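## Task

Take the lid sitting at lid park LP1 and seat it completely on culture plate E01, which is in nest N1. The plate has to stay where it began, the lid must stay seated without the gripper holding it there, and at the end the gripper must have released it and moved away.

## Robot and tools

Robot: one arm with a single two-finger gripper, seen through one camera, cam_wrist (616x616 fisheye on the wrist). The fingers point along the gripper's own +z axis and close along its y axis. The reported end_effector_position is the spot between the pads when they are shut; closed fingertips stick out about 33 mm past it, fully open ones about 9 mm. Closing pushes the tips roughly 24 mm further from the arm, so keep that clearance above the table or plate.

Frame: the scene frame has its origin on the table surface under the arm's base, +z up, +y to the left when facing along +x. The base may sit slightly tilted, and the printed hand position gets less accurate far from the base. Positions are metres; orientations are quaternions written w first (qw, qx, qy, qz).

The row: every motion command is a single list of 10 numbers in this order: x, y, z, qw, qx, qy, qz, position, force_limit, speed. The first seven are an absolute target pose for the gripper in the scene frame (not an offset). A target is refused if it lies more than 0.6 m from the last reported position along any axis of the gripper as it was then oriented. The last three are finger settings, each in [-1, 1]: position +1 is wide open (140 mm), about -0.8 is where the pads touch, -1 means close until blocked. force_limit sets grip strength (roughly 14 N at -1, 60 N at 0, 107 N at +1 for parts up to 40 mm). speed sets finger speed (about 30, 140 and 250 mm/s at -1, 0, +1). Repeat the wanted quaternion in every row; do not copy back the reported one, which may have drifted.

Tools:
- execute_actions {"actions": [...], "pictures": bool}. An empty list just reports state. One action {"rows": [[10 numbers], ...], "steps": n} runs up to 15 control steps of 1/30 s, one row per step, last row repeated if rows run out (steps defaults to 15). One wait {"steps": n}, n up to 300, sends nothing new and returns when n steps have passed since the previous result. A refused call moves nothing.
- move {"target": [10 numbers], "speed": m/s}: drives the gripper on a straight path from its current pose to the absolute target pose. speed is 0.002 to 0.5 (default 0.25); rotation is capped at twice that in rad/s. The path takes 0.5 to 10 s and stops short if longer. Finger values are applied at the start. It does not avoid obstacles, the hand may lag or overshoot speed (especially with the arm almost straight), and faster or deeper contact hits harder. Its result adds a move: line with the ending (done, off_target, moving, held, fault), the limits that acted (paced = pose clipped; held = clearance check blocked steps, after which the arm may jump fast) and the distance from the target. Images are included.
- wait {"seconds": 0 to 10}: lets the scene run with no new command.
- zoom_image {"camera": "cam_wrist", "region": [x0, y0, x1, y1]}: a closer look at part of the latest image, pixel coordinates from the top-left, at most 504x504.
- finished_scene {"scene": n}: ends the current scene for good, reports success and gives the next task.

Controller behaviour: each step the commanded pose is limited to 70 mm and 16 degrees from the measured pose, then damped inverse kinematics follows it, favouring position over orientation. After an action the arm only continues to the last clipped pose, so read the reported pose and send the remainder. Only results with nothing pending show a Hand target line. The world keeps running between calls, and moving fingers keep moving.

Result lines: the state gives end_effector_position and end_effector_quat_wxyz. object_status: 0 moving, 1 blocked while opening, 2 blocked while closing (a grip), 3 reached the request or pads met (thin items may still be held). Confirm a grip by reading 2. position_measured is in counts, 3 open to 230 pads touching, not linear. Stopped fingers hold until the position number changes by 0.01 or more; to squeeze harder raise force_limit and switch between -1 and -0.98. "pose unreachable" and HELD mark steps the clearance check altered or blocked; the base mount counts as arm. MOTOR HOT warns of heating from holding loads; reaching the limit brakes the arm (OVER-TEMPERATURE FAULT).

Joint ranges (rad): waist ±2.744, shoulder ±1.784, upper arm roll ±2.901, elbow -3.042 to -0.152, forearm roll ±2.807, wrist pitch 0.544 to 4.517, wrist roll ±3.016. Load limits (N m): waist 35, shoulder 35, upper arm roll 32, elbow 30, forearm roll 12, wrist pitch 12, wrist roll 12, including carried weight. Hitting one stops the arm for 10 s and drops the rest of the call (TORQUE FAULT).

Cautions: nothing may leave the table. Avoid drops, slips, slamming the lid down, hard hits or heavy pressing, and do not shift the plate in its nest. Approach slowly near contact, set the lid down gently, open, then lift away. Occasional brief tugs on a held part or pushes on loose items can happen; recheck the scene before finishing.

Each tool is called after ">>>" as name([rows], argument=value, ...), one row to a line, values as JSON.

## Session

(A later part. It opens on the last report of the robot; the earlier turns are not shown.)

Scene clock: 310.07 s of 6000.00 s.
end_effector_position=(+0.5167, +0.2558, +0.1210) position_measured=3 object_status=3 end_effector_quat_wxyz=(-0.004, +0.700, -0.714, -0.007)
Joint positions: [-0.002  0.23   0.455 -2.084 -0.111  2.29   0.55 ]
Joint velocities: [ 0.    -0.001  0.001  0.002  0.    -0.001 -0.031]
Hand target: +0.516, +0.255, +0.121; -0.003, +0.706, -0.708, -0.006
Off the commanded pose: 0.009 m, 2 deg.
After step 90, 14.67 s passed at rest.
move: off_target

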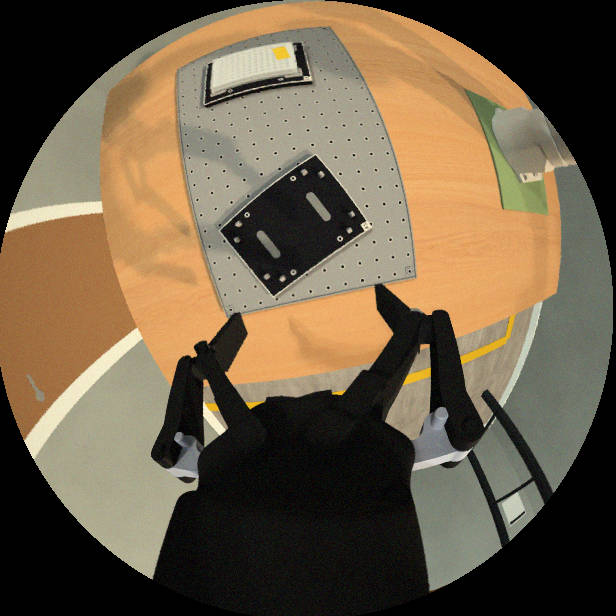

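>>> move(target=[0.523, -0.27, 0.18, 0.3154, -0.6333, 0.6333, 0.3154, 1, 0, -0.5], speed=0.25)

Scene clock: 354.83 s of 6000.00 s.
end_effector_position=(+0.5308, -0.2800, +0.1794) position_measured=3 object_status=3 end_effector_quat_wxyz=(-0.313, +0.633, -0.637, -0.309)
Joint positions: [-0.959  0.859  0.229 -1.097  0.478  1.302 -0.753]
Joint velocities: [ 0.001  0.001  0.     0.001 -0.    -0.013 -0.   ]
Hand target: +0.529, -0.279, +0.179; -0.311, +0.634, -0.636, -0.312
Off the commanded pose: 0.013 m, 1 deg.
After step 90, 38.73 s passed at rest.
move: off_target

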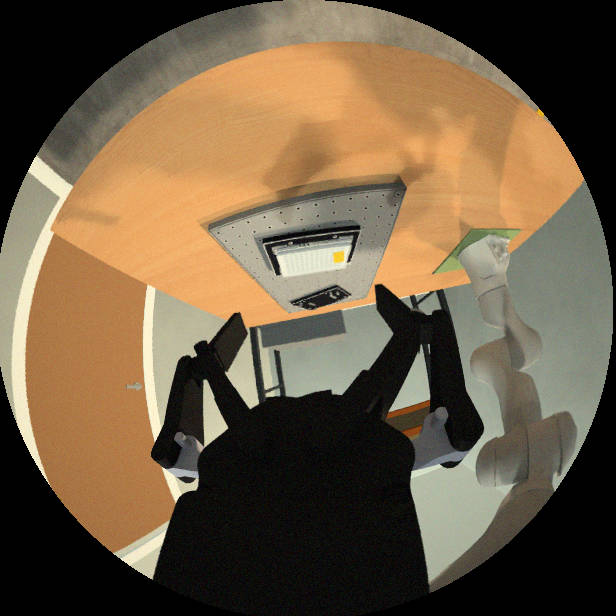

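>>> move(target=[0.523, -0.27, 0.085, 0.3154, -0.6333, 0.6333, 0.3154, 1, 0, -0.5], speed=0.12)

Scene clock: 363.33 s of 6000.00 s.
end_effector_position=(+0.5232, -0.2686, +0.0856) position_measured=3 object_status=3 end_effector_quat_wxyz=(-0.315, +0.628, -0.636, -0.319)
Joint positions: [-0.955  0.942  0.224 -1.198  0.455  1.441 -0.833]
Joint velocities: [ 0.    -0.002 -0.    -0.001 -0.001  0.011 -0.019]
Hand target: +0.524, -0.270, +0.085; -0.315, +0.633, -0.633, -0.315
Off the commanded pose: 0.002 m, 1 deg.
After step 90, 4.17 s passed at rest.
move: done

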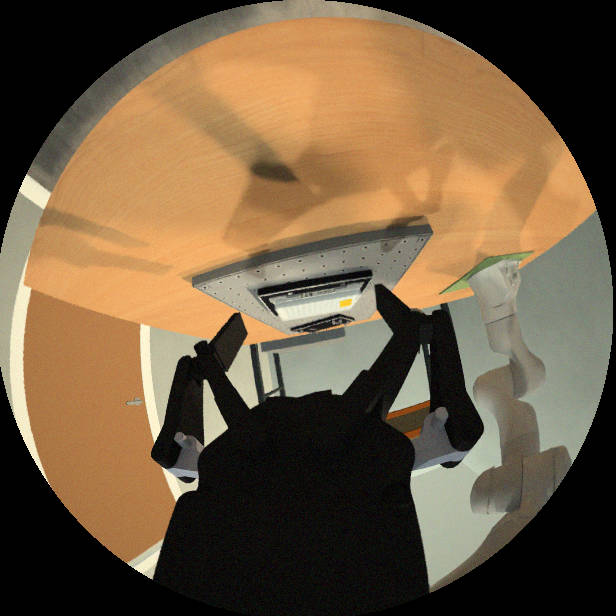

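>>> zoom_image(camera="cam_wrist", region=[240, 250, 390, 340])

Region (240, 250, 390, 340) of cam_wrist's 616x616 image, scaled by 3.360, with more detail than that image has; it fills the top 302 rows of this view, and the rest is white.

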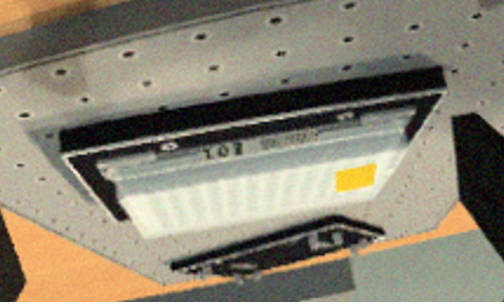

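>>> zoom_image(camera="cam_wrist", region=[255, 275, 335, 325])

Region (255, 275, 335, 325) of cam_wrist's 616x616 image, scaled by 6.300, with more detail than that image has; it fills the top 315 rows of this view, and the rest is white.

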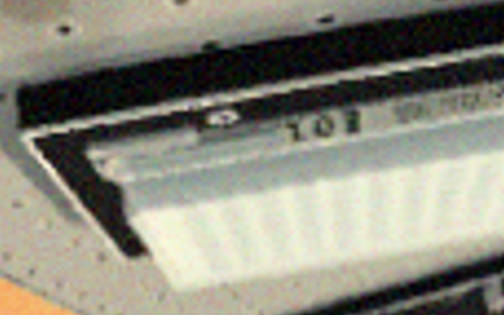

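>>> move(target=[0.523, -0.12, 0.10, 0.3154, -0.6333, 0.6333, 0.3154, 1, 0, -0.5], speed=0.1)

Scene clock: 382.73 s of 6000.00 s.
end_effector_position=(+0.5209, -0.1184, +0.1005) position_measured=3 object_status=3 end_effector_quat_wxyz=(-0.312, +0.633, -0.632, -0.320)
Joint positions: [-0.885  0.606  0.305 -1.767  0.568  1.729 -0.844]
Joint velocities: [-0.    -0.001 -0.    -0.002  0.001  0.015 -0.001]
Hand target: +0.523, -0.119, +0.101; -0.314, +0.633, -0.633, -0.316
Off the commanded pose: 0.003 m, 1 deg.
After step 90, 14.43 s passed at rest.
move: done

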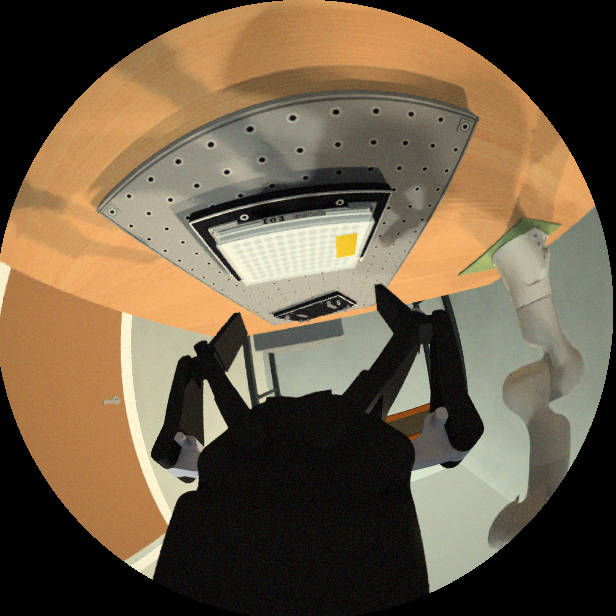

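>>> zoom_image(camera="cam_wrist", region=[170, 170, 410, 300])

Region (170, 170, 410, 300) of cam_wrist's 616x616 image, scaled by 2.100, with more detail than that image has; it fills the top 273 rows of this view, and the rest is white.

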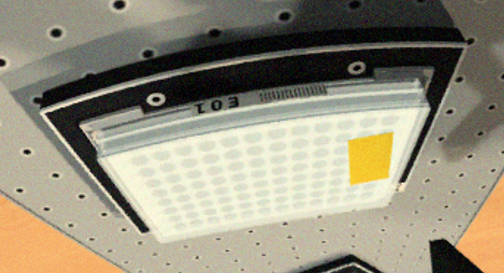

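>>> zoom_image(camera="cam_wrist", region=[200, 200, 320, 260])

Region (200, 200, 320, 260) of cam_wrist's 616x616 image, scaled by 4.200, with more detail than that image has.

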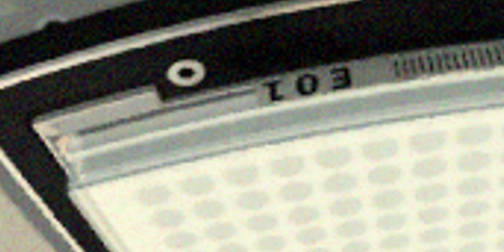

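>>> zoom_image(camera="cam_wrist", region=[290, 195, 410, 255])

Region (290, 195, 410, 255) of cam_wrist's 616x616 image, scaled by 4.200, with more detail than that image has.

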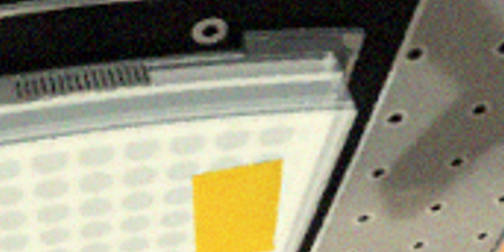

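>>> move(target=[0.523, -0.1285, 0.15, 0, 0.7071, -0.7071, 0, -1, 0, 0], speed=0.1)

Scene clock: 426.60 s of 6000.00 s.
end_effector_position=(+0.5226, -0.1252, +0.1499) position_measured=233 object_status=3 end_effector_quat_wxyz=(-0.005, +0.712, -0.702, +0.001)
Joint positions: [-0.481  0.058  0.231 -2.207 -0.008  2.268 -0.246]
Joint velocities: [ 0.    -0.001  0.     0.    -0.004 -0.     0.033]
Hand target: +0.523, -0.126, +0.150; -0.005, +0.708, -0.706, +0.003
Off the commanded pose: 0.003 m, 1 deg.
After step 90, 35.60 s passed at rest.
move: done

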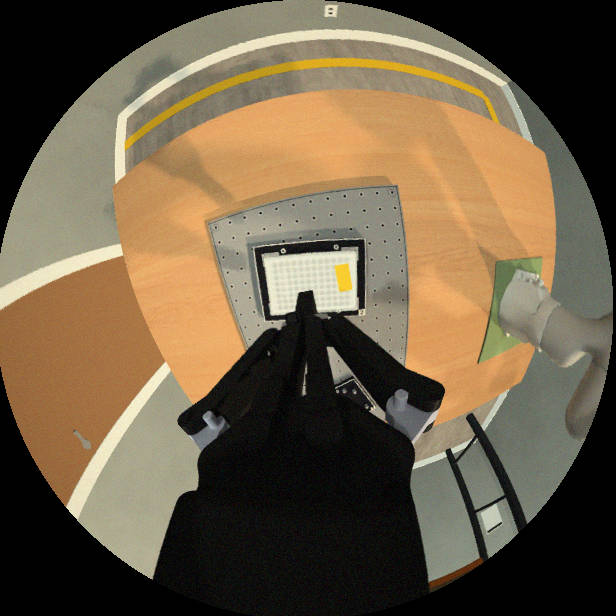

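>>> move(target=[0.523, -0.1285, 0.084, 0, 0.7071, -0.7071, 0, -1, 0, 0], speed=0.03)

Scene clock: 431.00 s of 6000.00 s.
end_effector_position=(+0.5223, -0.1270, +0.0894) position_measured=233 object_status=3 end_effector_quat_wxyz=(-0.000, +0.709, -0.705, -0.002)
Joint positions: [-0.48   0.167  0.228 -2.242 -0.054  2.397 -0.207]
Joint velocities: [-0.     0.     0.     0.001 -0.003  0.     0.009]
Hand target: +0.523, -0.128, +0.084; -0.001, +0.707, -0.707, -0.000
Off the commanded pose: 0.006 m, 0 deg.
move: off_target

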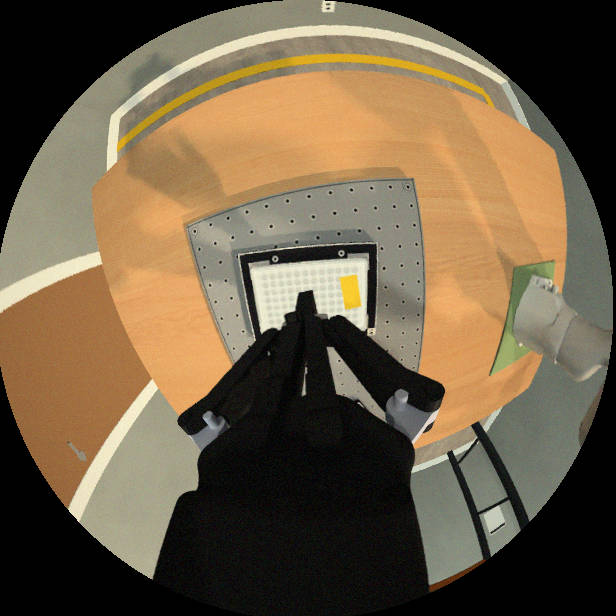

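>>> move(target=[0.50, -0.10, 0.25, 0, 0.7071, -0.7071, 0, 1, 0, 0], speed=0.15)

Scene clock: 441.93 s of 6000.00 s.
end_effector_position=(+0.5004, -0.1021, +0.2507) position_measured=3 object_status=3 end_effector_quat_wxyz=(+0.001, +0.706, -0.708, +0.003)
Joint positions: [-0.463 -0.131  0.242 -2.15   0.027  2.024 -0.217]
Joint velocities: [-0.001  0.002  0.001  0.002  0.    -0.012 -0.001]
Hand target: +0.499, -0.100, +0.251; +0.001, +0.708, -0.706, +0.000
Off the commanded pose: 0.002 m, 0 deg.
After step 90, 6.20 s passed at rest.
move: done

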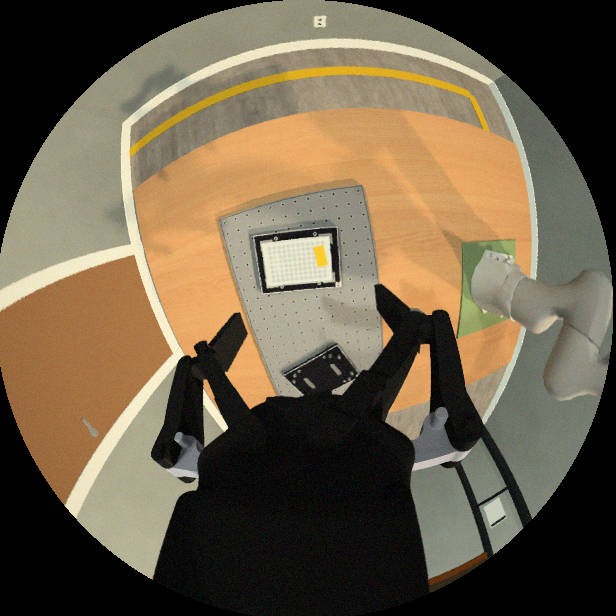

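>>> finished_scene(scene=1)

The scene is finished: the task was done.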